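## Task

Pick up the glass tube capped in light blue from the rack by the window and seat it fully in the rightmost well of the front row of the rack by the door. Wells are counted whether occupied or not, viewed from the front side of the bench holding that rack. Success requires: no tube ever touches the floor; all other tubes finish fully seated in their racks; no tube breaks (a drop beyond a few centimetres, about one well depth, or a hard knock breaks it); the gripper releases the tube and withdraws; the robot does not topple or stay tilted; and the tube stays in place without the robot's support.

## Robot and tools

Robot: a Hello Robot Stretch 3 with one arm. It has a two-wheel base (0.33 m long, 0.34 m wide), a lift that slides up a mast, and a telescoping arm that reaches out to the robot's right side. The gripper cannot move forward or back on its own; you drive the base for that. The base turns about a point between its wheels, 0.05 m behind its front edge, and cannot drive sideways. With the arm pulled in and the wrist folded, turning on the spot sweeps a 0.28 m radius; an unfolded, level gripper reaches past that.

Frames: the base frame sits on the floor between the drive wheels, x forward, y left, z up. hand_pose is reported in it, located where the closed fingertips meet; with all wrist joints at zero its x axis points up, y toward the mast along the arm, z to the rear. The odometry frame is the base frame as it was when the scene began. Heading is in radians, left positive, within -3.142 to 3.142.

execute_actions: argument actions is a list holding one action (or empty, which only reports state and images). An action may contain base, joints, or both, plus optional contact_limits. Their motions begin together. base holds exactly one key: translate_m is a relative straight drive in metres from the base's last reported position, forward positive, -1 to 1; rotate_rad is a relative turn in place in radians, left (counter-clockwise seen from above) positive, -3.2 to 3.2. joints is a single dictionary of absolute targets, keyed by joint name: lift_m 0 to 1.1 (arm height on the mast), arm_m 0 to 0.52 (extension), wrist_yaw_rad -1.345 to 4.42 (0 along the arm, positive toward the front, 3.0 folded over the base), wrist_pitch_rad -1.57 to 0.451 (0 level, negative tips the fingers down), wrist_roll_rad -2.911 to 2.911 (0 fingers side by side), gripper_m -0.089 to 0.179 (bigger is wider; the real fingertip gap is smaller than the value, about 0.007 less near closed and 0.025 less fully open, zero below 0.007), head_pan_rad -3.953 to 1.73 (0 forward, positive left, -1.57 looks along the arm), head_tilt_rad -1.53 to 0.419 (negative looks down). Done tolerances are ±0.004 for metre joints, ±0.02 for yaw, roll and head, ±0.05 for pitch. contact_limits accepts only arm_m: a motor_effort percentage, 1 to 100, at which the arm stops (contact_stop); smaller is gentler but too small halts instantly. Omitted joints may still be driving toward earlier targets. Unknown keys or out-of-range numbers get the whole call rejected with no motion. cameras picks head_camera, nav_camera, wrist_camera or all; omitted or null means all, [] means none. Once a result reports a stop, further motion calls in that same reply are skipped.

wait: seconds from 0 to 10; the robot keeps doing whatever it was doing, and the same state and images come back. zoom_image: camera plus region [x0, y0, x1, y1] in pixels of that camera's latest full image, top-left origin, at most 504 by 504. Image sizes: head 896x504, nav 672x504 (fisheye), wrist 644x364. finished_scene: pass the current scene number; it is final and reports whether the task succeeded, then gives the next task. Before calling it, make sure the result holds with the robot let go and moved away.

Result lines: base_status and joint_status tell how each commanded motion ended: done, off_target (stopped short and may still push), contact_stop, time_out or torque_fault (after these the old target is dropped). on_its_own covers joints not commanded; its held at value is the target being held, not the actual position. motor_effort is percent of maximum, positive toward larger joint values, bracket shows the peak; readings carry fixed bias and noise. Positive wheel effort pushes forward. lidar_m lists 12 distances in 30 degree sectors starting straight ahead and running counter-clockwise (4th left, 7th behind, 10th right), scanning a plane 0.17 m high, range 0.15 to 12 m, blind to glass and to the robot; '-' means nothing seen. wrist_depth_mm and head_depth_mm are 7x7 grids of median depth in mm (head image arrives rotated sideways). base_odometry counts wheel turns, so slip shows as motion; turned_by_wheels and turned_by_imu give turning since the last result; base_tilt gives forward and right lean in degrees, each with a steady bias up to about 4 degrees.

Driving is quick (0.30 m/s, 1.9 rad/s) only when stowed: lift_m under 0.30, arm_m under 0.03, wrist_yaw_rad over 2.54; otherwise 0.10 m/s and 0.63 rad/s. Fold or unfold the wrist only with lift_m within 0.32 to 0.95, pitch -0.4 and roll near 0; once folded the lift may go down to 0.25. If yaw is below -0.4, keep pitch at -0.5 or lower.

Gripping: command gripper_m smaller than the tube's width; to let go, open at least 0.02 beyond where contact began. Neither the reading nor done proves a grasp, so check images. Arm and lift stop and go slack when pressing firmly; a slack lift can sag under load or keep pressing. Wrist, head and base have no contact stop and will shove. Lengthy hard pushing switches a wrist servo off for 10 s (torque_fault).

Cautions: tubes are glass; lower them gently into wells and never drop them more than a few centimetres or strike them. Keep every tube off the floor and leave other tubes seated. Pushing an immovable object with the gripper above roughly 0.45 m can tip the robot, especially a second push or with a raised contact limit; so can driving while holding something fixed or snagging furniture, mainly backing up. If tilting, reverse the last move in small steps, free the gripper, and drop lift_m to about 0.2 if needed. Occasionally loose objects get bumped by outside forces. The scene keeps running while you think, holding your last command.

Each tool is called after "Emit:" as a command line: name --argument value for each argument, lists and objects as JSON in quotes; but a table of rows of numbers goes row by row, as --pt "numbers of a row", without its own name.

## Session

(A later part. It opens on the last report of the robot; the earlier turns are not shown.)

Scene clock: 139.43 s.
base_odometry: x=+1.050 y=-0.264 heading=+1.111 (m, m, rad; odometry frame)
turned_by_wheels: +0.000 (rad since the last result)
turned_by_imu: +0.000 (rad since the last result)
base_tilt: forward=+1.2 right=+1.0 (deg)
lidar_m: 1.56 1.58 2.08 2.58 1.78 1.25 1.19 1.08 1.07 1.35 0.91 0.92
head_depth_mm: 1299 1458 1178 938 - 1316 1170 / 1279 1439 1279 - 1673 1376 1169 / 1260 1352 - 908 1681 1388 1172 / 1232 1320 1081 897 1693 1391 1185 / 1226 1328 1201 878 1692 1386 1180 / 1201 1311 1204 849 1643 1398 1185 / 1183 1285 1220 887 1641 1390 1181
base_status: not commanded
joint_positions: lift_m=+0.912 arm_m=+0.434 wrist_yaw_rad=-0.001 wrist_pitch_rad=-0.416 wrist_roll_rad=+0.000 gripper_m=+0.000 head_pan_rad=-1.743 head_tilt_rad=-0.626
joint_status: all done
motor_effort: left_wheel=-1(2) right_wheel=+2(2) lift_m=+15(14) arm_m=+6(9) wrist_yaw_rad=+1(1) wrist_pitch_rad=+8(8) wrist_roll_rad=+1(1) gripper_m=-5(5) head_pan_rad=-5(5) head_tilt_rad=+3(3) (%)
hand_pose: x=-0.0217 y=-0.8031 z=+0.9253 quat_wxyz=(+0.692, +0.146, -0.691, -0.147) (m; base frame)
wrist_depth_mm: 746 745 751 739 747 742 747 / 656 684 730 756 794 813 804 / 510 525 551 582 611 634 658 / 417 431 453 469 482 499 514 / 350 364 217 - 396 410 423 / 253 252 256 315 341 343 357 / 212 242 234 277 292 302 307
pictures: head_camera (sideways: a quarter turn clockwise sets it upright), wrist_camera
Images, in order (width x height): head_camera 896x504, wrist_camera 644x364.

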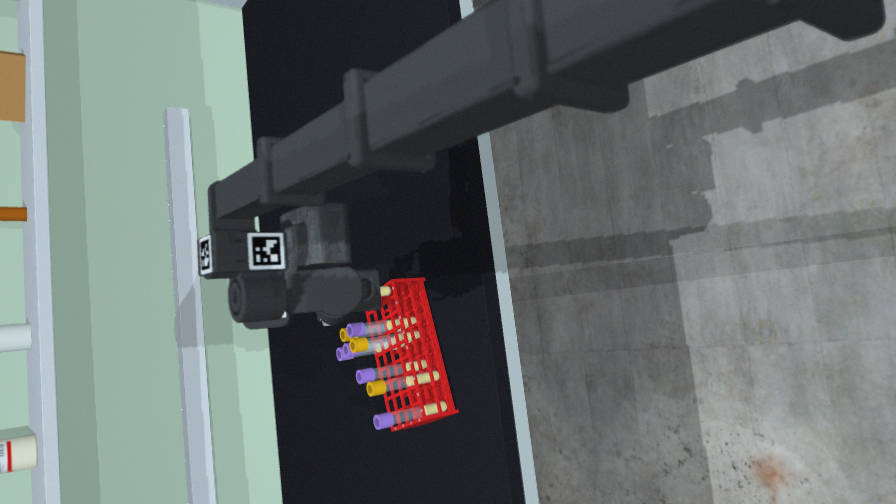

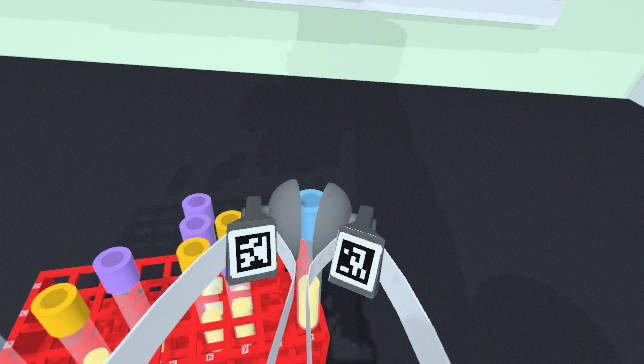

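Emit:
execute_actions --actions '[{"joints":{"lift_m":0.922}}]' --cameras '[]'

Emit:
execute_actions --actions '[{"joints":{"arm_m":0.441}}]' --cameras '[]'

Emit:
execute_actions --actions '[{"joints":{"lift_m":0.902}}]' --cameras '["wrist_camera","head_camera"]'

Emit:
zoom_image --camera "wrist_camera" --region '[220,230,400,364]'

Emit:
zoom_image --camera "head_camera" --region '[320,230,440,340]'

Scene clock: 141.07 s.
base_odometry: x=+1.050 y=-0.264 heading=+1.111 (m, m, rad; odometry frame)
turned_by_wheels: +0.000 (rad since the last result)
turned_by_imu: +0.000 (rad since the last result)
base_tilt: forward=+1.3 right=+0.9 (deg)
lidar_m: 1.56 1.58 2.08 2.58 1.78 1.25 1.19 1.08 1.07 1.35 0.91 0.92
head_depth_mm: 1301 1453 1180 936 - 1329 1170 / 1277 1436 1323 - 1648 1393 1178 / 1255 1338 1077 909 1690 1392 1183 / 1241 1317 1080 901 1694 1383 1185 / 1217 1327 1142 880 1685 1391 1183 / 1195 1309 1207 848 1634 1387 1183 / 1183 1275 1207 886 1639 1392 1186
base_status: not commanded
joint_positions: lift_m=+0.922 arm_m=+0.434 wrist_yaw_rad=-0.001 wrist_pitch_rad=-0.416 wrist_roll_rad=+0.000 gripper_m=+0.000 head_pan_rad=-1.743 head_tilt_rad=-0.626
joint_status: all done
motor_effort: left_wheel=-1(1) right_wheel=+2(3) lift_m=+25(27) arm_m=+6(6) wrist_yaw_rad=+2(1) wrist_pitch_rad=+8(8) wrist_roll_rad=+1(0) gripper_m=-5(5) head_pan_rad=-5(5) head_tilt_rad=+3(3) (%)
hand_pose: x=-0.0217 y=-0.8031 z=+0.9347 quat_wxyz=(+0.692, +0.146, -0.691, -0.147) (m; base frame)
wrist_depth_mm: 754 760 744 759 737 695 752 / 680 715 759 787 781 802 801 / 530 544 570 592 619 656 686 / 433 439 460 487 494 519 541 / 362 376 233 - 410 424 435 / 314 261 262 325 348 359 367 / 214 242 249 288 304 310 318
pictures: none
No camera images: the call's "cameras" was empty. Leave "cameras" out to get every camera's image.

Scene clock: 141.80 s.
base_odometry: x=+1.050 y=-0.264 heading=+1.111 (m, m, rad; odometry frame)
turned_by_wheels: +0.000 (rad since the last result)
turned_by_imu: +0.000 (rad since the last result)
base_tilt: forward=+1.2 right=+0.9 (deg)
lidar_m: 1.55 1.59 2.08 2.57 1.78 1.25 1.19 1.08 1.07 1.35 0.91 0.92
head_depth_mm: 1297 1461 1184 941 - 1333 1178 / 1274 1432 1321 - 1659 1382 1173 / 1254 1335 1080 909 1681 1391 1177 / 1230 1314 1090 900 1683 1391 1174 / 1216 1337 1141 881 1703 1392 1186 / 1199 1312 1204 852 1637 1398 1180 / 1188 1278 1216 887 1648 1397 1186
base_status: not commanded
joint_positions: lift_m=+0.922 arm_m=+0.441 wrist_yaw_rad=-0.001 wrist_pitch_rad=-0.416 wrist_roll_rad=+0.000 gripper_m=+0.000 head_pan_rad=-1.743 head_tilt_rad=-0.626
joint_status: all done
motor_effort: left_wheel=-1(2) right_wheel=+2(2) lift_m=+25(25) arm_m=+6(5) wrist_yaw_rad=+1(1) wrist_pitch_rad=+8(8) wrist_roll_rad=+1(1) gripper_m=-5(5) head_pan_rad=-5(5) head_tilt_rad=+3(2) (%)
hand_pose: x=-0.0217 y=-0.8101 z=+0.9347 quat_wxyz=(+0.692, +0.146, -0.691, -0.147) (m; base frame)
wrist_depth_mm: 735 737 743 746 750 666 744 / 668 722 760 792 807 789 813 / 520 547 572 604 631 651 694 / 429 446 459 488 495 517 530 / 363 370 229 - 408 421 438 / 312 251 260 324 349 354 366 / 172 258 246 289 303 310 320
pictures: none
No camera images: the call's "cameras" was empty. Leave "cameras" out to get every camera's image.

Scene clock: 142.73 s.
base_odometry: x=+1.050 y=-0.264 heading=+1.111 (m, m, rad; odometry frame)
turned_by_wheels: +0.000 (rad since the last result)
turned_by_imu: +0.000 (rad since the last result)
base_tilt: forward=+1.2 right=+0.8 (deg)
lidar_m: 1.55 1.58 2.08 2.57 1.78 1.25 1.19 1.08 1.08 1.35 0.91 0.93
head_depth_mm: 1298 1455 1186 939 - - 1175 / 1280 1444 1256 - 1670 1388 1171 / 1262 1352 - 906 1679 1389 1180 / 1238 1322 1079 898 1692 1392 1183 / 1210 1342 1206 877 1679 1391 1179 / 1200 1311 1206 850 1635 1392 1188 / 1186 1281 1218 882 1640 1404 1190
base_status: not commanded
joint_positions: lift_m=+0.902 arm_m=+0.441 wrist_yaw_rad=-0.001 wrist_pitch_rad=-0.384 wrist_roll_rad=+0.000 gripper_m=+0.000 head_pan_rad=-1.743 head_tilt_rad=-0.626
joint_status: all done
motor_effort: left_wheel=-2(2) right_wheel=+1(1) lift_m=+13(19) arm_m=+5(6) wrist_yaw_rad=+1(1) wrist_pitch_rad=-8(8) wrist_roll_rad=+1(1) gripper_m=-5(4) head_pan_rad=-5(6) head_tilt_rad=+3(2) (%)
hand_pose: x=-0.0217 y=-0.8141 z=+0.9229 quat_wxyz=(+0.694, +0.135, -0.694, -0.135) (m; base frame)
wrist_depth_mm: 734 728 735 736 668 671 736 / 682 739 766 786 794 794 793 / 530 550 580 603 636 670 701 / 428 440 458 486 493 509 533 / 360 364 217 - 403 416 432 / 299 233 259 323 339 349 362 / 187 240 231 282 294 303 308
pictures: head_camera (sideways: a quarter turn clockwise sets it upright), wrist_camera
Images, in order (width x height): head_camera 896x504, wrist_camera 644x364.

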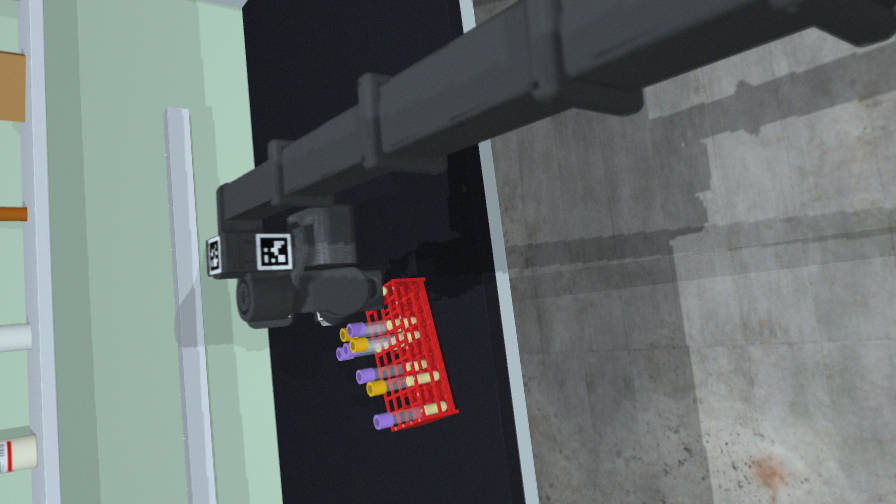

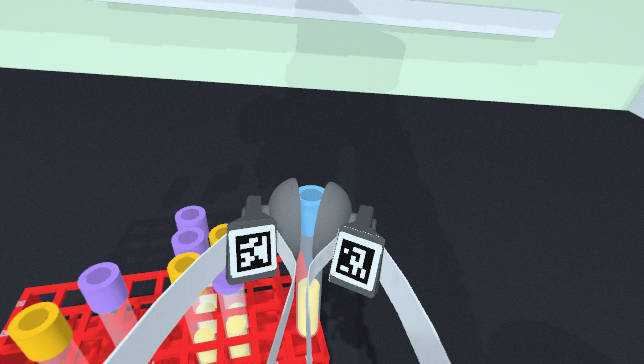

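Region (220, 230, 400, 364) of wrist_camera's 644x364 image, scaled by 2.800; it fills the top 375 rows of this view, and the rest is white.

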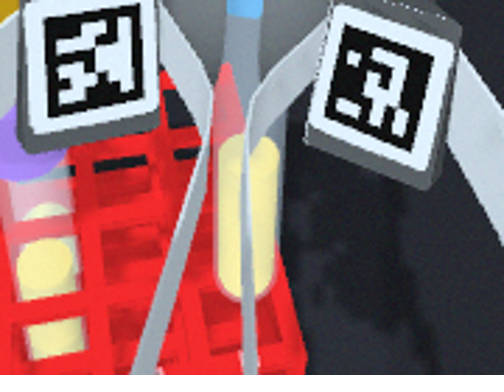

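Region (320, 230, 440, 340) of head_camera's 896x504 image, scaled by 4.200, with more detail than that image has; it fills the top 462 rows of this view, and the rest is white.

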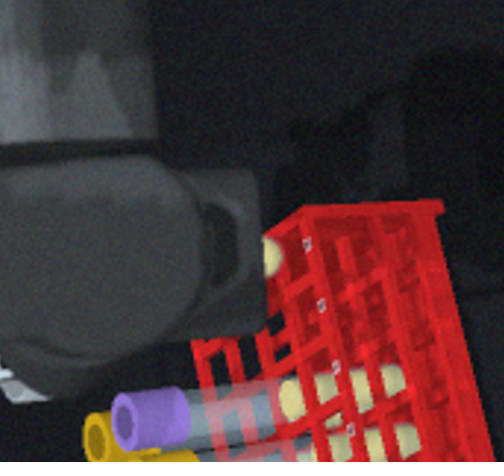

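Emit:
execute_actions --actions '[{"joints":{"lift_m":0.922,"wrist_pitch_rad":-0.416}}]' --cameras '[]'

Emit:
execute_actions --actions '[{"joints":{"arm_m":0.432}}]' --cameras '[]'

Emit:
execute_actions --actions '[{"joints":{"lift_m":0.906}}]' --cameras '["wrist_camera","head_camera"]'

Emit:
zoom_image --camera "wrist_camera" --region '[220,230,400,364]'

Emit:
zoom_image --camera "head_camera" --region '[320,230,440,340]'

Scene clock: 144.87 s.
base_odometry: x=+1.050 y=-0.264 heading=+1.111 (m, m, rad; odometry frame)
turned_by_wheels: +0.000 (rad since the last result)
turned_by_imu: +0.000 (rad since the last result)
base_tilt: forward=+1.3 right=+1.0 (deg)
lidar_m: 1.56 1.59 2.08 2.58 1.78 1.25 1.18 1.08 1.07 1.35 0.91 0.92
head_depth_mm: 1290 1457 1181 940 - 1328 1167 / 1273 1432 1326 - 1664 1393 1182 / 1250 1349 1076 909 1684 1384 1180 / 1240 1318 1083 897 1685 1387 1182 / 1220 1331 1141 879 1692 1393 1185 / 1194 1310 1211 849 1638 1393 1187 / 1179 1282 1212 885 1658 1395 1181
base_status: not commanded
joint_positions: lift_m=+0.922 arm_m=+0.441 wrist_yaw_rad=-0.001 wrist_pitch_rad=-0.430 wrist_roll_rad=+0.000 gripper_m=+0.000 head_pan_rad=-1.743 head_tilt_rad=-0.626
joint_status: all done
motor_effort: left_wheel=-2(1) right_wheel=+1(3) lift_m=+26(27) arm_m=+5(6) wrist_yaw_rad=+1(1) wrist_pitch_rad=+7(10) wrist_roll_rad=+1(1) gripper_m=-6(5) head_pan_rad=-5(5) head_tilt_rad=+2(2) (%)
hand_pose: x=-0.0217 y=-0.8083 z=+0.9316 quat_wxyz=(+0.691, +0.151, -0.690, -0.152) (m; base frame)
wrist_depth_mm: 753 749 757 758 756 747 747 / 655 680 723 762 768 798 792 / 510 530 553 579 613 631 659 / 422 437 451 481 478 502 518 / 357 366 227 - 404 416 424 / 308 245 259 323 342 349 361 / 180 243 242 286 301 306 314
pictures: none
No camera images: the call's "cameras" was empty. Leave "cameras" out to get every camera's image.

Scene clock: 145.67 s.
base_odometry: x=+1.050 y=-0.264 heading=+1.111 (m, m, rad; odometry frame)
turned_by_wheels: +0.000 (rad since the last result)
turned_by_imu: +0.000 (rad since the last result)
base_tilt: forward=+1.3 right=+0.9 (deg)
lidar_m: 1.55 1.58 2.08 2.57 1.79 1.25 1.19 1.08 1.07 1.35 0.91 0.93
head_depth_mm: 1296 1459 1182 942 - 1330 1178 / 1281 1431 1327 - 1693 1392 1168 / 1259 1338 1079 910 1690 1384 1182 / 1236 1306 1062 901 1684 1389 1176 / 1218 1324 1141 884 1685 1399 1187 / 1200 1310 1205 850 1640 1394 1181 / 1183 1276 1210 884 1644 1396 1186
base_status: not commanded
joint_positions: lift_m=+0.922 arm_m=+0.432 wrist_yaw_rad=-0.001 wrist_pitch_rad=-0.431 wrist_roll_rad=+0.000 gripper_m=+0.000 head_pan_rad=-1.743 head_tilt_rad=-0.626
joint_status: all done
motor_effort: left_wheel=-2(2) right_wheel=+2(1) lift_m=+25(25) arm_m=-8(7) wrist_yaw_rad=+2(2) wrist_pitch_rad=+7(7) wrist_roll_rad=+1(1) gripper_m=-5(4) head_pan_rad=-4(6) head_tilt_rad=+2(3) (%)
hand_pose: x=-0.0217 y=-0.8002 z=+0.9315 quat_wxyz=(+0.691, +0.151, -0.690, -0.152) (m; base frame)
wrist_depth_mm: 753 746 746 738 748 747 751 / 655 683 727 766 788 798 807 / 515 534 557 578 600 634 657 / 418 439 452 480 484 504 520 / 359 366 225 - 403 409 421 / 278 277 258 316 348 351 362 / 221 233 248 282 301 306 312
pictures: none
No camera images: the call's "cameras" was empty. Leave "cameras" out to get every camera's image.

Scene clock: 146.53 s.
base_odometry: x=+1.050 y=-0.264 heading=+1.111 (m, m, rad; odometry frame)
turned_by_wheels: +0.000 (rad since the last result)
turned_by_imu: +0.000 (rad since the last result)
base_tilt: forward=+1.2 right=+1.0 (deg)
lidar_m: 1.55 1.58 2.08 2.57 1.78 1.25 1.19 1.08 1.07 1.35 0.91 0.92
head_depth_mm: 1298 1460 1187 943 - - 1175 / 1279 1433 1288 - 1673 1393 1174 / 1257 1361 - 909 1673 1387 1179 / 1239 1318 - 902 1679 1387 1180 / 1214 1342 1200 882 1684 1391 1178 / 1202 1315 1208 852 1649 1394 1180 / 1180 1277 1211 880 1649 1401 1186
base_status: not commanded
joint_positions: lift_m=+0.906 arm_m=+0.432 wrist_yaw_rad=-0.001 wrist_pitch_rad=-0.404 wrist_roll_rad=+0.000 gripper_m=+0.000 head_pan_rad=-1.743 head_tilt_rad=-0.626
joint_status: all done
motor_effort: left_wheel=-1(2) right_wheel=+1(3) lift_m=+13(22) arm_m=-7(7) wrist_yaw_rad=+2(1) wrist_pitch_rad=-6(7) wrist_roll_rad=+1(1) gripper_m=-6(5) head_pan_rad=-5(5) head_tilt_rad=+3(3) (%)
hand_pose: x=-0.0217 y=-0.8036 z=+0.9223 quat_wxyz=(+0.693, +0.142, -0.692, -0.142) (m; base frame)
wrist_depth_mm: 754 745 746 739 747 685 746 / 674 703 746 787 770 807 801 / 514 540 557 581 617 656 679 / 415 435 450 472 479 496 517 / 352 364 215 - 398 406 421 / 249 248 255 309 337 348 354 / 207 233 237 281 292 300 306
pictures: head_camera (sideways: a quarter turn clockwise sets it upright), wrist_camera
Images, in order (width x height): head_camera 896x504, wrist_camera 644x364.

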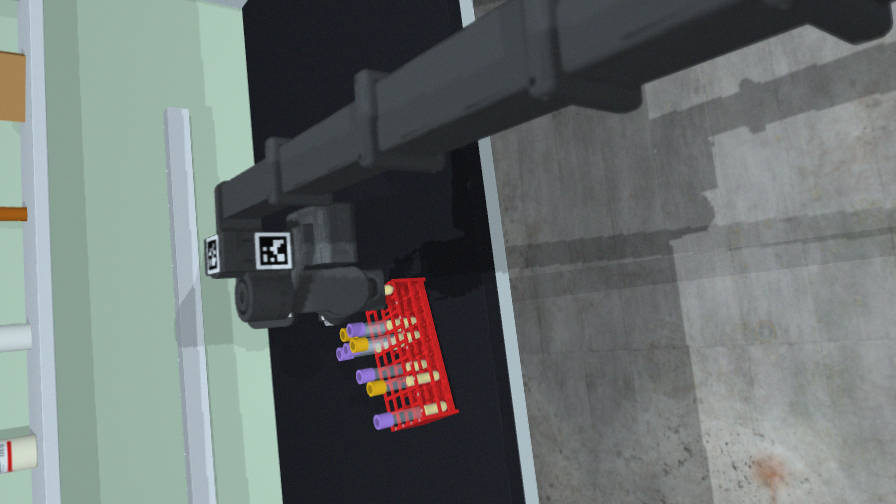

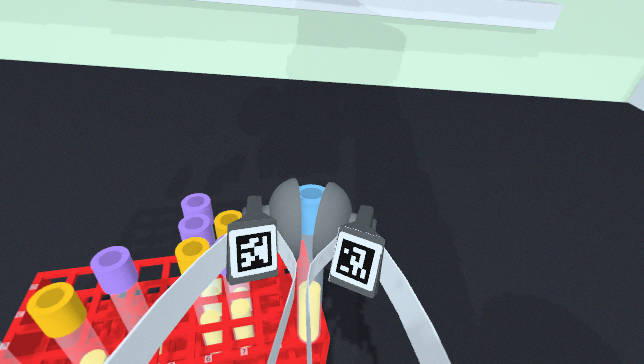

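Region (220, 230, 400, 364) of wrist_camera's 644x364 image, scaled by 2.800; it fills the top 375 rows of this view, and the rest is white.

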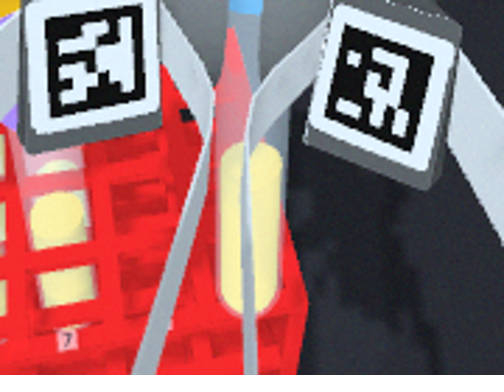

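Region (320, 230, 440, 340) of head_camera's 896x504 image, scaled by 4.200, with more detail than that image has; it fills the top 462 rows of this view, and the rest is white.

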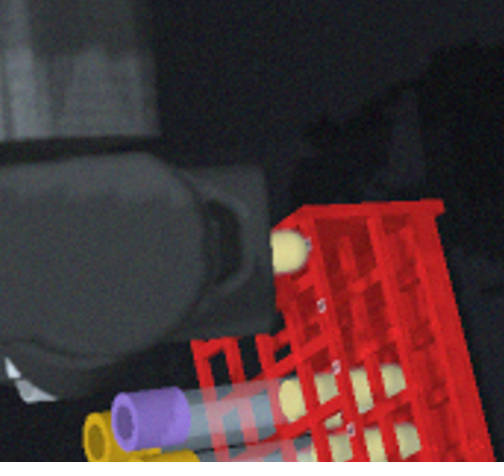

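Emit:
execute_actions --actions '[{"joints":{"lift_m":0.922}}]' --cameras '[]'

Emit:
execute_actions --actions '[{"joints":{"arm_m":0.44}}]' --cameras '["wrist_camera","head_camera"]'

Emit:
zoom_image --camera "wrist_camera" --region '[220,230,400,364]'

Emit:
zoom_image --camera "head_camera" --region '[320,230,440,340]'

Scene clock: 150.80 s.
base_odometry: x=+1.050 y=-0.264 heading=+1.111 (m, m, rad; odometry frame)
turned_by_wheels: +0.000 (rad since the last result)
turned_by_imu: +0.000 (rad since the last result)
base_tilt: forward=+1.3 right=+0.9 (deg)
lidar_m: 1.55 1.59 2.08 2.57 1.78 1.25 1.19 1.08 1.07 1.35 0.91 0.93
head_depth_mm: 1296 1466 1187 937 - 1337 1173 / 1272 1436 1317 - 1676 1387 1178 / 1246 1340 1084 906 1686 1385 1174 / 1239 1316 1055 895 1669 1390 1176 / 1222 1332 1138 878 1679 1392 1186 / 1207 1319 1212 852 1653 1399 1182 / 1181 1275 1218 883 1637 1396 1190
base_status: not commanded
joint_positions: lift_m=+0.922 arm_m=+0.432 wrist_yaw_rad=-0.001 wrist_pitch_rad=-0.430 wrist_roll_rad=+0.000 gripper_m=+0.000 head_pan_rad=-1.743 head_tilt_rad=-0.626
joint_status: all done
motor_effort: left_wheel=-2(1) right_wheel=+2(2) lift_m=+25(27) arm_m=-7(8) wrist_yaw_rad=+1(1) wrist_pitch_rad=+7(8) wrist_roll_rad=+1(1) gripper_m=-5(6) head_pan_rad=-5(5) head_tilt_rad=+3(3) (%)
hand_pose: x=-0.0217 y=-0.8002 z=+0.9316 quat_wxyz=(+0.691, +0.151, -0.690, -0.152) (m; base frame)
wrist_depth_mm: 745 754 757 762 740 750 747 / 668 686 730 769 791 794 802 / 514 530 550 581 604 632 672 / 421 435 446 483 477 501 517 / 362 367 225 - 400 414 426 / 279 277 260 317 346 353 363 / 218 232 247 281 300 305 316
pictures: none
No camera images: the call's "cameras" was empty. Leave "cameras" out to get every camera's image.

Scene clock: 151.57 s.
base_odometry: x=+1.050 y=-0.264 heading=+1.111 (m, m, rad; odometry frame)
turned_by_wheels: +0.000 (rad since the last result)
turned_by_imu: +0.000 (rad since the last result)
base_tilt: forward=+1.3 right=+0.9 (deg)
lidar_m: 1.56 1.59 2.08 2.58 1.78 1.25 1.19 1.08 1.07 1.35 0.91 0.93
head_depth_mm: 1297 1463 1184 938 - 1339 1168 / 1279 1416 1328 - 1682 1380 1182 / 1252 1344 1081 911 1696 1377 1179 / 1232 1323 1082 899 1698 1396 1183 / 1212 1333 1144 878 1687 1389 1182 / 1206 1319 1201 848 1625 1396 1188 / 1183 1273 1212 885 1643 1399 1184
base_status: not commanded
joint_positions: lift_m=+0.922 arm_m=+0.440 wrist_yaw_rad=-0.001 wrist_pitch_rad=-0.431 wrist_roll_rad=+0.000 gripper_m=+0.000 head_pan_rad=-1.743 head_tilt_rad=-0.626
joint_status: all done
motor_effort: left_wheel=-2(1) right_wheel=+3(1) lift_m=+25(25) arm_m=+5(5) wrist_yaw_rad=+1(1) wrist_pitch_rad=+7(7) wrist_roll_rad=+1(1) gripper_m=-5(4) head_pan_rad=-5(6) head_tilt_rad=+3(2) (%)
hand_pose: x=-0.0217 y=-0.8073 z=+0.9315 quat_wxyz=(+0.691, +0.151, -0.690, -0.152) (m; base frame)
wrist_depth_mm: 746 748 748 750 749 743 737 / 659 695 722 748 782 795 801 / 520 532 558 577 604 640 664 / 420 433 454 486 481 496 524 / 359 369 229 - 405 413 426 / 303 254 260 321 345 351 361 / 196 242 244 287 300 306 313
pictures: head_camera (sideways: a quarter turn clockwise sets it upright), wrist_camera
Images, in order (width x height): head_camera 896x504, wrist_camera 644x364.

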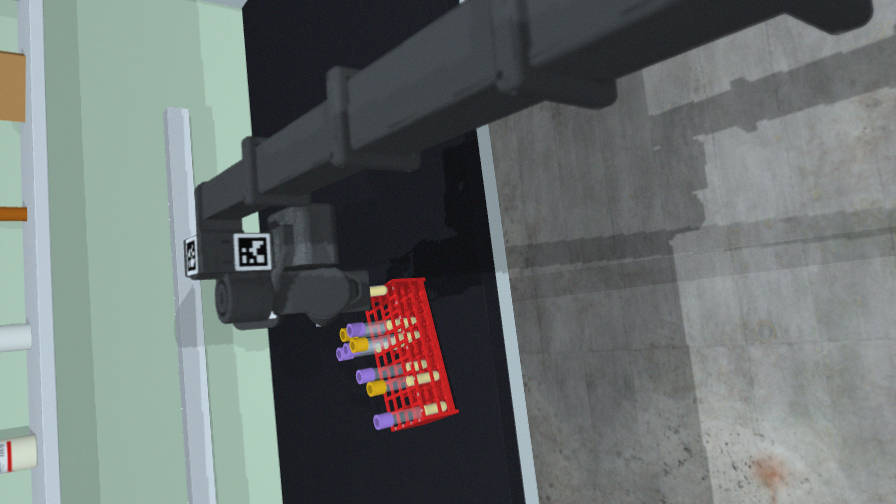

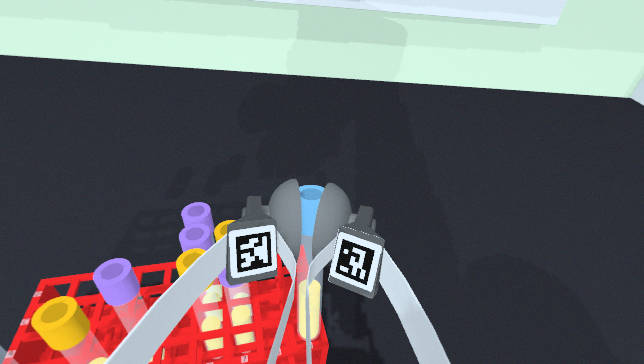

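Region (220, 230, 400, 364) of wrist_camera's 644x364 image, scaled by 2.800; it fills the top 375 rows of this view, and the rest is white.

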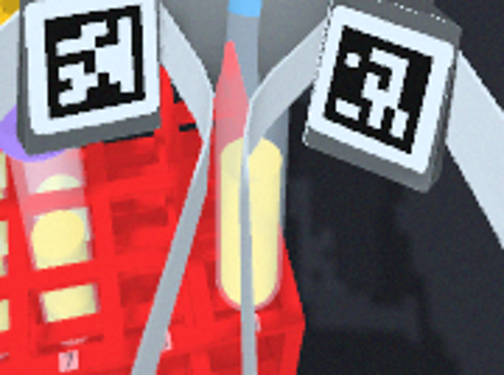

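Region (320, 230, 440, 340) of head_camera's 896x504 image, scaled by 4.200, with more detail than that image has; it fills the top 462 rows of this view, and the rest is white.

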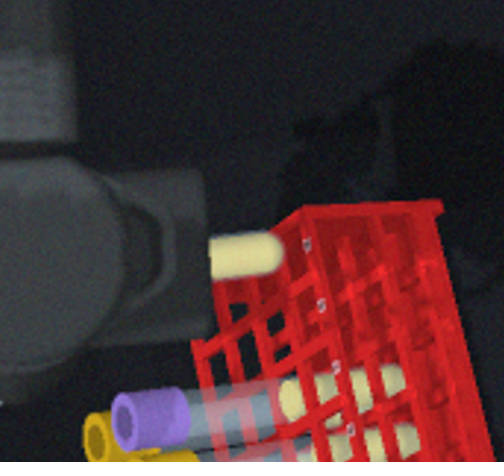

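Emit:
execute_actions --actions '[{"joints":{"arm_m":0.444}}]' --cameras '[]'

Emit:
execute_actions --actions '[{"joints":{"lift_m":0.908}}]' --cameras '["wrist_camera","head_camera"]'

Emit:
zoom_image --camera "wrist_camera" --region '[220,230,400,364]'

Emit:
zoom_image --camera "head_camera" --region '[320,230,440,340]'

Scene clock: 152.87 s.
base_odometry: x=+1.050 y=-0.264 heading=+1.111 (m, m, rad; odometry frame)
turned_by_wheels: +0.000 (rad since the last result)
turned_by_imu: +0.000 (rad since the last result)
base_tilt: forward=+1.3 right=+0.9 (deg)
lidar_m: 1.55 1.58 2.08 2.57 1.78 1.25 1.18 1.08 1.07 1.35 0.91 0.92
head_depth_mm: 1295 1454 1189 939 - 1328 1178 / 1279 1438 1321 - 1668 1393 1178 / 1263 1340 1082 909 1693 1399 1177 / 1228 1320 1078 899 1682 1391 1180 / 1214 1332 1138 882 1701 1402 1182 / 1209 1308 1210 845 1640 1393 1182 / 1186 1274 1219 887 1651 1388 1189
base_status: not commanded
joint_positions: lift_m=+0.922 arm_m=+0.444 wrist_yaw_rad=-0.001 wrist_pitch_rad=-0.431 wrist_roll_rad=+0.000 gripper_m=+0.000 head_pan_rad=-1.743 head_tilt_rad=-0.626
joint_status: all done
motor_effort: left_wheel=-1(1) right_wheel=+2(1) lift_m=+24(25) arm_m=+6(6) wrist_yaw_rad=+2(1) wrist_pitch_rad=+7(7) wrist_roll_rad=+1(1) gripper_m=-4(6) head_pan_rad=-5(6) head_tilt_rad=+3(3) (%)
hand_pose: x=-0.0217 y=-0.8113 z=+0.9315 quat_wxyz=(+0.691, +0.151, -0.690, -0.152) (m; base frame)
wrist_depth_mm: 754 738 754 748 739 741 730 / 655 688 713 775 779 796 797 / 516 530 554 584 612 628 666 / 424 432 455 480 486 495 523 / 361 368 224 - 403 415 422 / 310 244 258 320 344 350 362 / 172 241 243 283 299 306 314
pictures: none
No camera images: the call's "cameras" was empty. Leave "cameras" out to get every camera's image.

Scene clock: 153.67 s.
base_odometry: x=+1.050 y=-0.264 heading=+1.111 (m, m, rad; odometry frame)
turned_by_wheels: +0.000 (rad since the last result)
turned_by_imu: +0.000 (rad since the last result)
base_tilt: forward=+1.3 right=+0.9 (deg)
lidar_m: 1.55 1.58 2.07 2.57 1.78 1.25 1.19 1.08 1.07 1.35 0.91 0.92
head_depth_mm: 1305 1462 1180 941 - - 1173 / 1278 1447 1290 - 1675 1381 1176 / 1257 1348 - 908 1666 1385 1176 / 1249 1318 1080 899 1687 1395 1185 / 1224 1345 1198 881 1693 1397 1180 / 1206 1322 1211 849 1644 1395 1187 / 1188 1277 1220 884 1651 1395 1181
base_status: not commanded
joint_positions: lift_m=+0.908 arm_m=+0.444 wrist_yaw_rad=-0.001 wrist_pitch_rad=-0.431 wrist_roll_rad=+0.000 gripper_m=+0.000 head_pan_rad=-1.743 head_tilt_rad=-0.626
joint_status: all done
motor_effort: left_wheel=-2(1) right_wheel=+2(2) lift_m=+16(20) arm_m=+6(6) wrist_yaw_rad=+1(1) wrist_pitch_rad=+7(7) wrist_roll_rad=+1(1) gripper_m=-5(5) head_pan_rad=-5(5) head_tilt_rad=+3(2) (%)
hand_pose: x=-0.0217 y=-0.8112 z=+0.9180 quat_wxyz=(+0.691, +0.151, -0.690, -0.152) (m; base frame)
wrist_depth_mm: 737 739 756 727 733 745 729 / 619 644 688 725 772 778 777 / 488 510 527 547 576 595 629 / 404 415 432 452 467 477 494 / 341 348 208 - 382 391 409 / 241 233 250 303 333 334 345 / 198 229 228 269 285 294 301
pictures: head_camera (sideways: a quarter turn clockwise sets it upright), wrist_camera
Images, in order (width x height): head_camera 896x504, wrist_camera 644x364.

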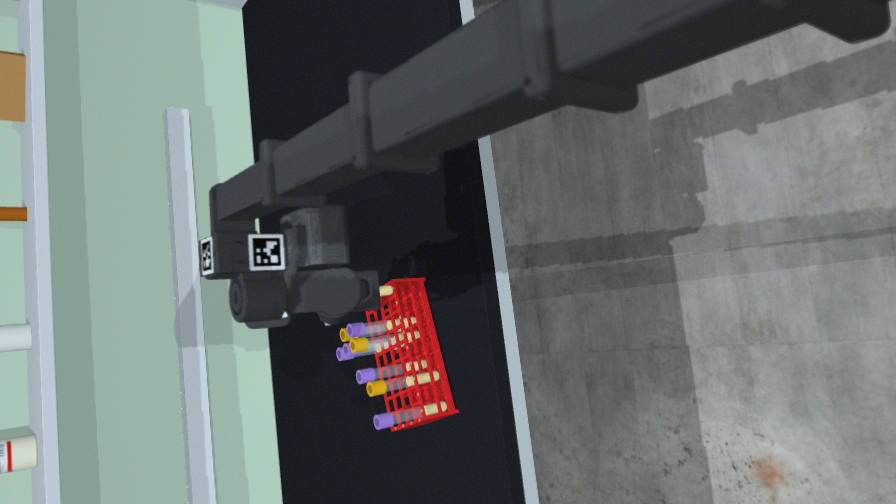

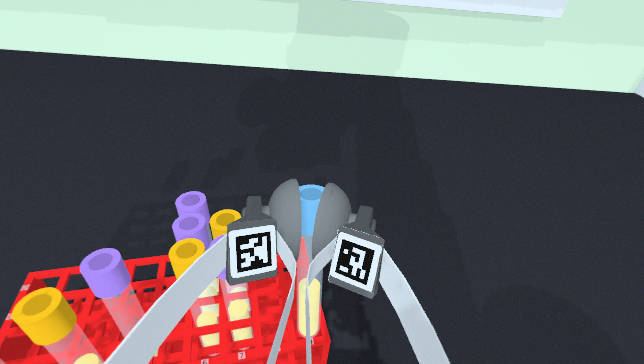

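Region (220, 230, 400, 364) of wrist_camera's 644x364 image, scaled by 2.800; it fills the top 375 rows of this view, and the rest is white.

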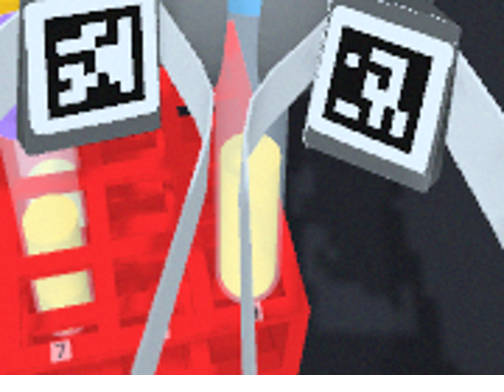

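Region (320, 230, 440, 340) of head_camera's 896x504 image, scaled by 4.200, with more detail than that image has; it fills the top 462 rows of this view, and the rest is white.

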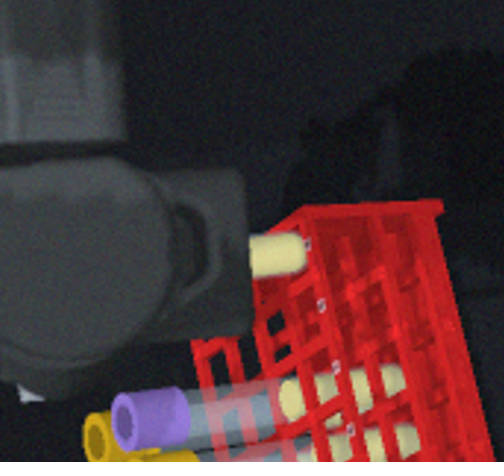

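Emit:
execute_actions --actions '[{"joints":{"lift_m":0.897}}]' --cameras '["wrist_camera","head_camera"]'

Emit:
zoom_image --camera "wrist_camera" --region '[220,230,400,364]'

Emit:
zoom_image --camera "head_camera" --region '[320,230,440,340]'

Scene clock: 154.90 s.
base_odometry: x=+1.050 y=-0.264 heading=+1.111 (m, m, rad; odometry frame)
turned_by_wheels: +0.000 (rad since the last result)
turned_by_imu: +0.000 (rad since the last result)
base_tilt: forward=+1.3 right=+1.0 (deg)
lidar_m: 1.55 1.58 2.08 2.57 1.78 1.25 1.18 1.08 1.08 1.35 0.91 0.93
head_depth_mm: 1298 1446 1188 941 - - 1169 / 1278 1430 1245 - 1655 1374 1178 / 1258 1360 - 908 1680 1389 1178 / 1237 1328 - 897 1681 1392 1180 / 1224 1335 1202 881 1697 1395 1184 / 1201 1315 1213 851 1651 1397 1181 / 1178 1280 1209 886 1655 1397 1186
base_status: not commanded
joint_positions: lift_m=+0.897 arm_m=+0.444 wrist_yaw_rad=-0.001 wrist_pitch_rad=-0.431 wrist_roll_rad=+0.000 gripper_m=+0.000 head_pan_rad=-1.743 head_tilt_rad=-0.626
joint_status: all done
motor_effort: left_wheel=-1(2) right_wheel=+2(1) lift_m=+16(13) arm_m=+6(6) wrist_yaw_rad=+2(1) wrist_pitch_rad=+7(7) wrist_roll_rad=+1(1) gripper_m=-5(5) head_pan_rad=-5(5) head_tilt_rad=+2(3) (%)
hand_pose: x=-0.0217 y=-0.8112 z=+0.9070 quat_wxyz=(+0.691, +0.151, -0.690, -0.152) (m; base frame)
wrist_depth_mm: 743 744 740 732 738 741 742 / 591 615 652 696 739 771 784 / 472 492 505 530 555 570 605 / 386 397 413 439 439 456 476 / 329 331 195 - 369 376 394 / 224 234 230 262 316 323 330 / 197 224 229 259 273 281 286
pictures: head_camera (sideways: a quarter turn clockwise sets it upright), wrist_camera
Images, in order (width x height): head_camera 896x504, wrist_camera 644x364.

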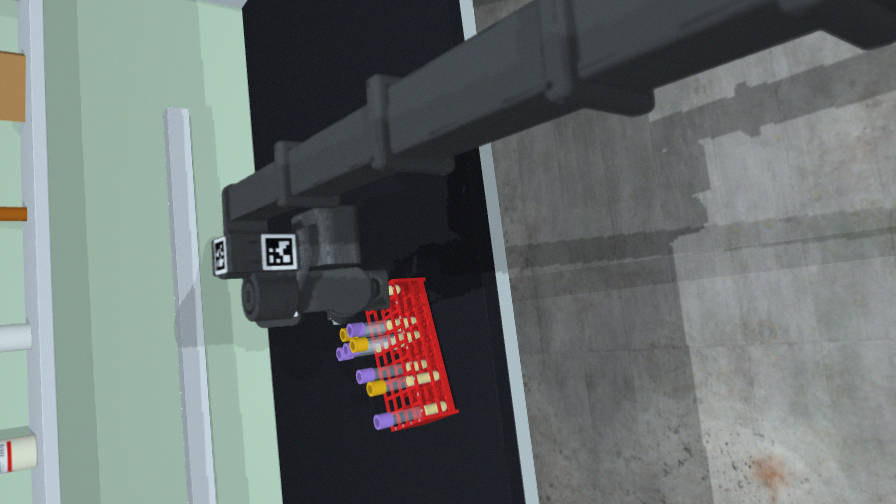

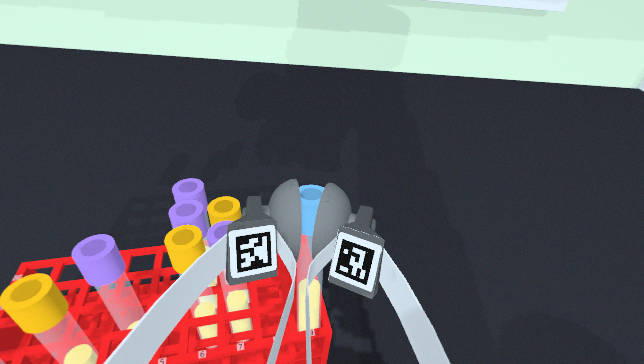

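Region (220, 230, 400, 364) of wrist_camera's 644x364 image, scaled by 2.800; it fills the top 375 rows of this view, and the rest is white.

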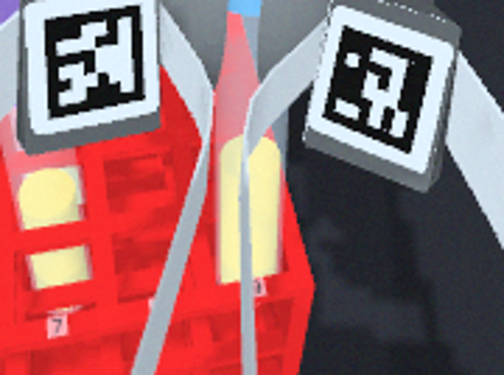

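Region (320, 230, 440, 340) of head_camera's 896x504 image, scaled by 4.200, with more detail than that image has; it fills the top 462 rows of this view, and the rest is white.

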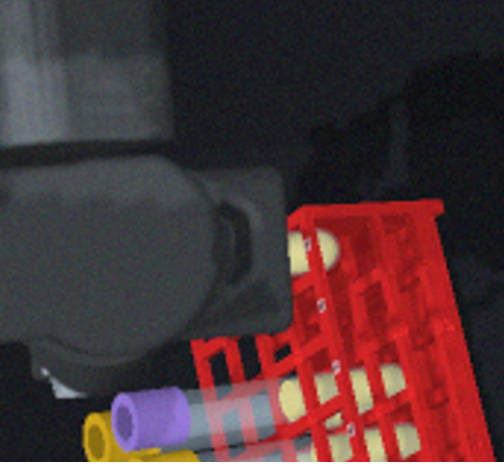

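Emit:
execute_actions --actions '[{"joints":{"lift_m":0.88}}]' --cameras '["wrist_camera"]'

Emit:
execute_actions --actions '[{"joints":{"lift_m":0.868}}]' --cameras '["wrist_camera","head_camera"]'

Scene clock: 156.30 s.
base_odometry: x=+1.050 y=-0.264 heading=+1.111 (m, m, rad; odometry frame)
turned_by_wheels: +0.000 (rad since the last result)
turned_by_imu: +0.000 (rad since the last result)
base_tilt: forward=+1.3 right=+1.0 (deg)
lidar_m: 1.55 1.58 2.08 2.58 1.78 1.25 1.19 1.09 1.07 1.35 0.91 0.92
head_depth_mm: 1293 1467 1185 941 - - 1177 / 1275 1431 1190 - - 1351 1177 / 1258 1360 - 913 1673 1390 1173 / 1232 1326 - 902 1677 1394 1177 / 1222 1339 1202 884 1683 1385 1188 / 1204 1314 1201 846 1650 1398 1183 / 1178 1279 1212 884 1651 1398 1186
base_status: not commanded
joint_positions: lift_m=+0.880 arm_m=+0.444 wrist_yaw_rad=-0.001 wrist_pitch_rad=-0.417 wrist_roll_rad=+0.000 gripper_m=+0.000 head_pan_rad=-1.743 head_tilt_rad=-0.626
joint_status: all done
motor_effort: left_wheel=-2(2) right_wheel=+2(2) lift_m=+14(14) arm_m=+5(6) wrist_yaw_rad=+1(1) wrist_pitch_rad=+0(7) wrist_roll_rad=+1(1) gripper_m=-4(4) head_pan_rad=-5(4) head_tilt_rad=+3(3) (%)
hand_pose: x=-0.0217 y=-0.8130 z=+0.8932 quat_wxyz=(+0.692, +0.146, -0.691, -0.147) (m; base frame)
wrist_depth_mm: 723 741 738 739 726 727 737 / 575 617 648 682 730 772 771 / 451 470 495 513 542 560 591 / 368 376 391 420 428 445 466 / 311 241 177 - 350 364 372 / 213 226 217 248 300 309 316 / 187 196 216 245 260 268 273
pictures: wrist_camera
Images, in order (width x height): wrist_camera 644x364.

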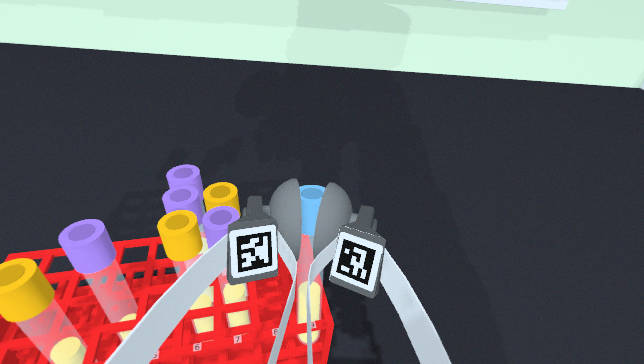

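Scene clock: 157.07 s.
base_odometry: x=+1.050 y=-0.264 heading=+1.111 (m, m, rad; odometry frame)
turned_by_wheels: +0.000 (rad since the last result)
turned_by_imu: +0.000 (rad since the last result)
base_tilt: forward=+1.3 right=+1.0 (deg)
lidar_m: 1.56 1.58 2.07 2.58 1.78 1.25 1.19 1.08 1.08 1.35 0.91 0.93
head_depth_mm: 1294 1463 1188 943 1794 - - / 1274 1437 1186 - - 1354 1180 / 1251 1371 - 910 1691 1383 1185 / 1240 1329 - 903 1687 1391 1186 / 1224 1341 1208 879 1695 1394 1179 / 1201 1310 1213 854 1644 1401 1186 / 1179 1278 1217 887 1642 1385 1188
base_status: not commanded
joint_positions: lift_m=+0.868 arm_m=+0.444 wrist_yaw_rad=-0.001 wrist_pitch_rad=-0.398 wrist_roll_rad=+0.000 gripper_m=+0.000 head_pan_rad=-1.743 head_tilt_rad=-0.626
joint_status: all done
motor_effort: left_wheel=-2(3) right_wheel=+3(3) lift_m=+13(15) arm_m=+6(6) wrist_yaw_rad=+2(2) wrist_pitch_rad=-8(9) wrist_roll_rad=+1(1) gripper_m=-5(6) head_pan_rad=-5(4) head_tilt_rad=+2(3) (%)
hand_pose: x=-0.0218 y=-0.8154 z=+0.8856 quat_wxyz=(+0.693, +0.140, -0.693, -0.141) (m; base frame)
wrist_depth_mm: 749 729 730 727 739 725 730 / 593 623 645 713 741 767 792 / 447 468 486 509 539 569 591 / 362 363 377 417 420 438 452 / 287 293 171 - 345 354 368 / 209 221 209 238 294 298 306 / 179 195 210 238 251 259 266
pictures: head_camera (sideways: a quarter turn clockwise sets it upright), wrist_camera
Images, in order (width x height): head_camera 896x504, wrist_camera 644x364.

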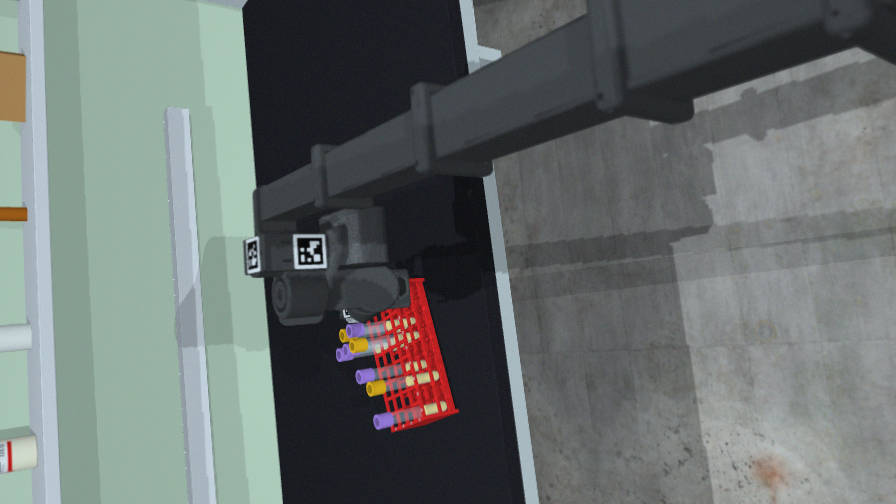

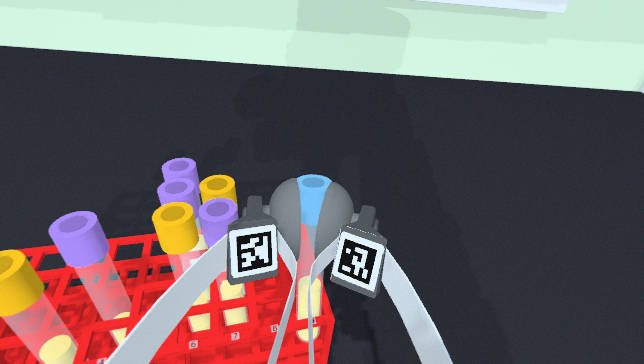

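Emit:
execute_actions --actions '[{"joints":{"lift_m":0.88,"arm_m":0.437}}]' --cameras '["wrist_camera"]'

Emit:
execute_actions --actions '[{"joints":{"lift_m":0.865}}]' --cameras '["wrist_camera","head_camera"]'

Emit:
zoom_image --camera "wrist_camera" --region '[200,150,420,364]'

Scene clock: 158.70 s.
base_odometry: x=+1.050 y=-0.264 heading=+1.111 (m, m, rad; odometry frame)
turned_by_wheels: +0.000 (rad since the last result)
turned_by_imu: +0.000 (rad since the last result)
base_tilt: forward=+1.3 right=+0.9 (deg)
lidar_m: 1.55 1.58 2.08 2.58 1.78 1.25 1.19 1.08 1.07 1.35 0.91 0.92
head_depth_mm: 1295 1470 1182 944 - - 1178 / 1276 1437 1185 - - 1357 1176 / 1253 1356 - 909 1676 1383 1181 / 1232 1340 - 902 1684 1391 1177 / 1218 1337 1208 879 1693 1387 1183 / 1203 1317 1213 849 1648 1394 1182 / 1190 1277 1216 886 1643 1391 1184
base_status: not commanded
joint_positions: lift_m=+0.880 arm_m=+0.437 wrist_yaw_rad=-0.001 wrist_pitch_rad=-0.430 wrist_roll_rad=+0.000 gripper_m=+0.000 head_pan_rad=-1.743 head_tilt_rad=-0.626
joint_status: all done
motor_effort: left_wheel=-2(2) right_wheel=+3(4) lift_m=+25(26) arm_m=-7(7) wrist_yaw_rad=+2(1) wrist_pitch_rad=+7(8) wrist_roll_rad=+1(1) gripper_m=-5(5) head_pan_rad=-5(5) head_tilt_rad=+2(2) (%)
hand_pose: x=-0.0218 y=-0.8053 z=+0.8897 quat_wxyz=(+0.691, +0.151, -0.690, -0.151) (m; base frame)
wrist_depth_mm: 732 740 748 750 749 761 758 / 560 589 620 653 693 738 790 / 436 453 475 492 517 548 565 / 360 368 218 409 413 428 448 / 297 233 187 - 345 350 365 / 220 222 224 255 294 300 308 / 187 202 220 242 254 262 268
pictures: wrist_camera
Images, in order (width x height): wrist_camera 644x364.

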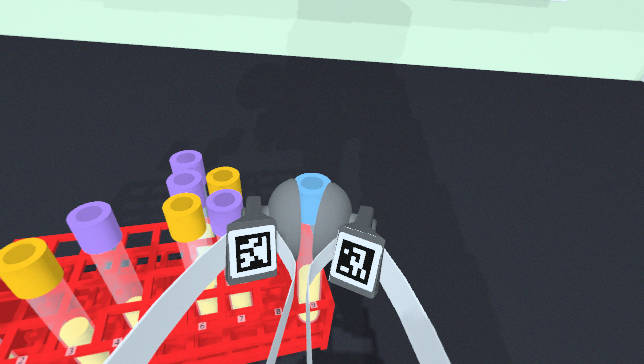

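Scene clock: 159.53 s.
base_odometry: x=+1.050 y=-0.264 heading=+1.111 (m, m, rad; odometry frame)
turned_by_wheels: +0.000 (rad since the last result)
turned_by_imu: +0.000 (rad since the last result)
base_tilt: forward=+1.3 right=+0.9 (deg)
lidar_m: 1.56 1.58 2.07 2.58 1.78 1.25 1.19 1.08 1.07 1.35 0.91 0.93
head_depth_mm: 1297 1455 1182 942 1761 - - / 1275 1433 1192 - - 1344 1173 / 1258 1362 - 911 1678 1386 1180 / 1236 1332 - 886 1683 1396 1183 / 1217 1337 1206 881 1696 1387 1186 / 1203 1318 1205 850 1623 1397 1189 / 1184 1277 1215 885 1660 1403 1183
base_status: not commanded
joint_positions: lift_m=+0.865 arm_m=+0.437 wrist_yaw_rad=-0.001 wrist_pitch_rad=-0.400 wrist_roll_rad=+0.000 gripper_m=+0.000 head_pan_rad=-1.743 head_tilt_rad=-0.626
joint_status: all done
motor_effort: left_wheel=-2(2) right_wheel=+3(3) lift_m=+13(20) arm_m=-6(8) wrist_yaw_rad=+1(1) wrist_pitch_rad=-7(8) wrist_roll_rad=+1(1) gripper_m=-5(5) head_pan_rad=-5(5) head_tilt_rad=+3(2) (%)
hand_pose: x=-0.0218 y=-0.8089 z=+0.8821 quat_wxyz=(+0.693, +0.140, -0.693, -0.141) (m; base frame)
wrist_depth_mm: 720 739 741 749 742 742 736 / 575 602 642 681 717 785 787 / 444 457 480 500 528 556 576 / 357 356 354 404 408 429 449 / 282 228 230 - 339 348 364 / 210 212 210 223 288 296 303 / 177 202 212 234 247 256 259
pictures: head_camera (sideways: a quarter turn clockwise sets it upright), wrist_camera
Images, in order (width x height): head_camera 896x504, wrist_camera 644x364.

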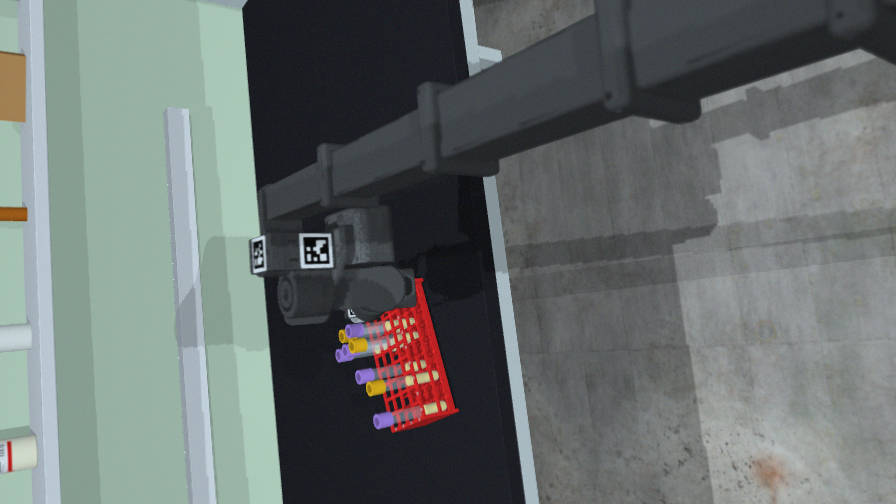

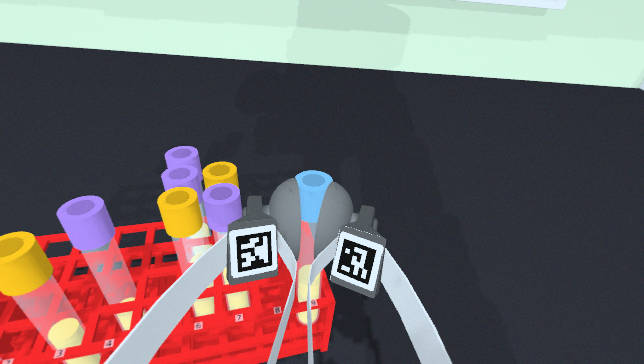

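Region (200, 150, 420, 364) of wrist_camera's 644x364 image, scaled by 2.291; it fills the top 490 rows of this view, and the rest is white.

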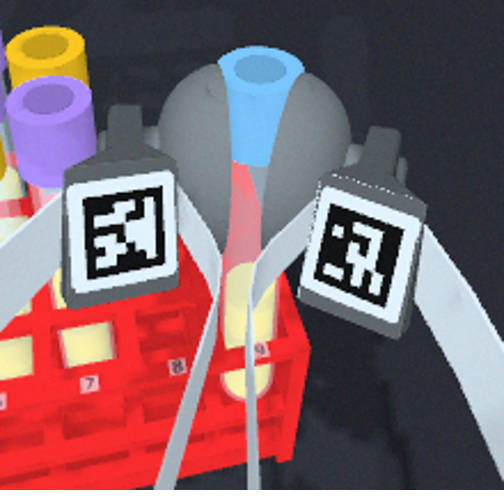

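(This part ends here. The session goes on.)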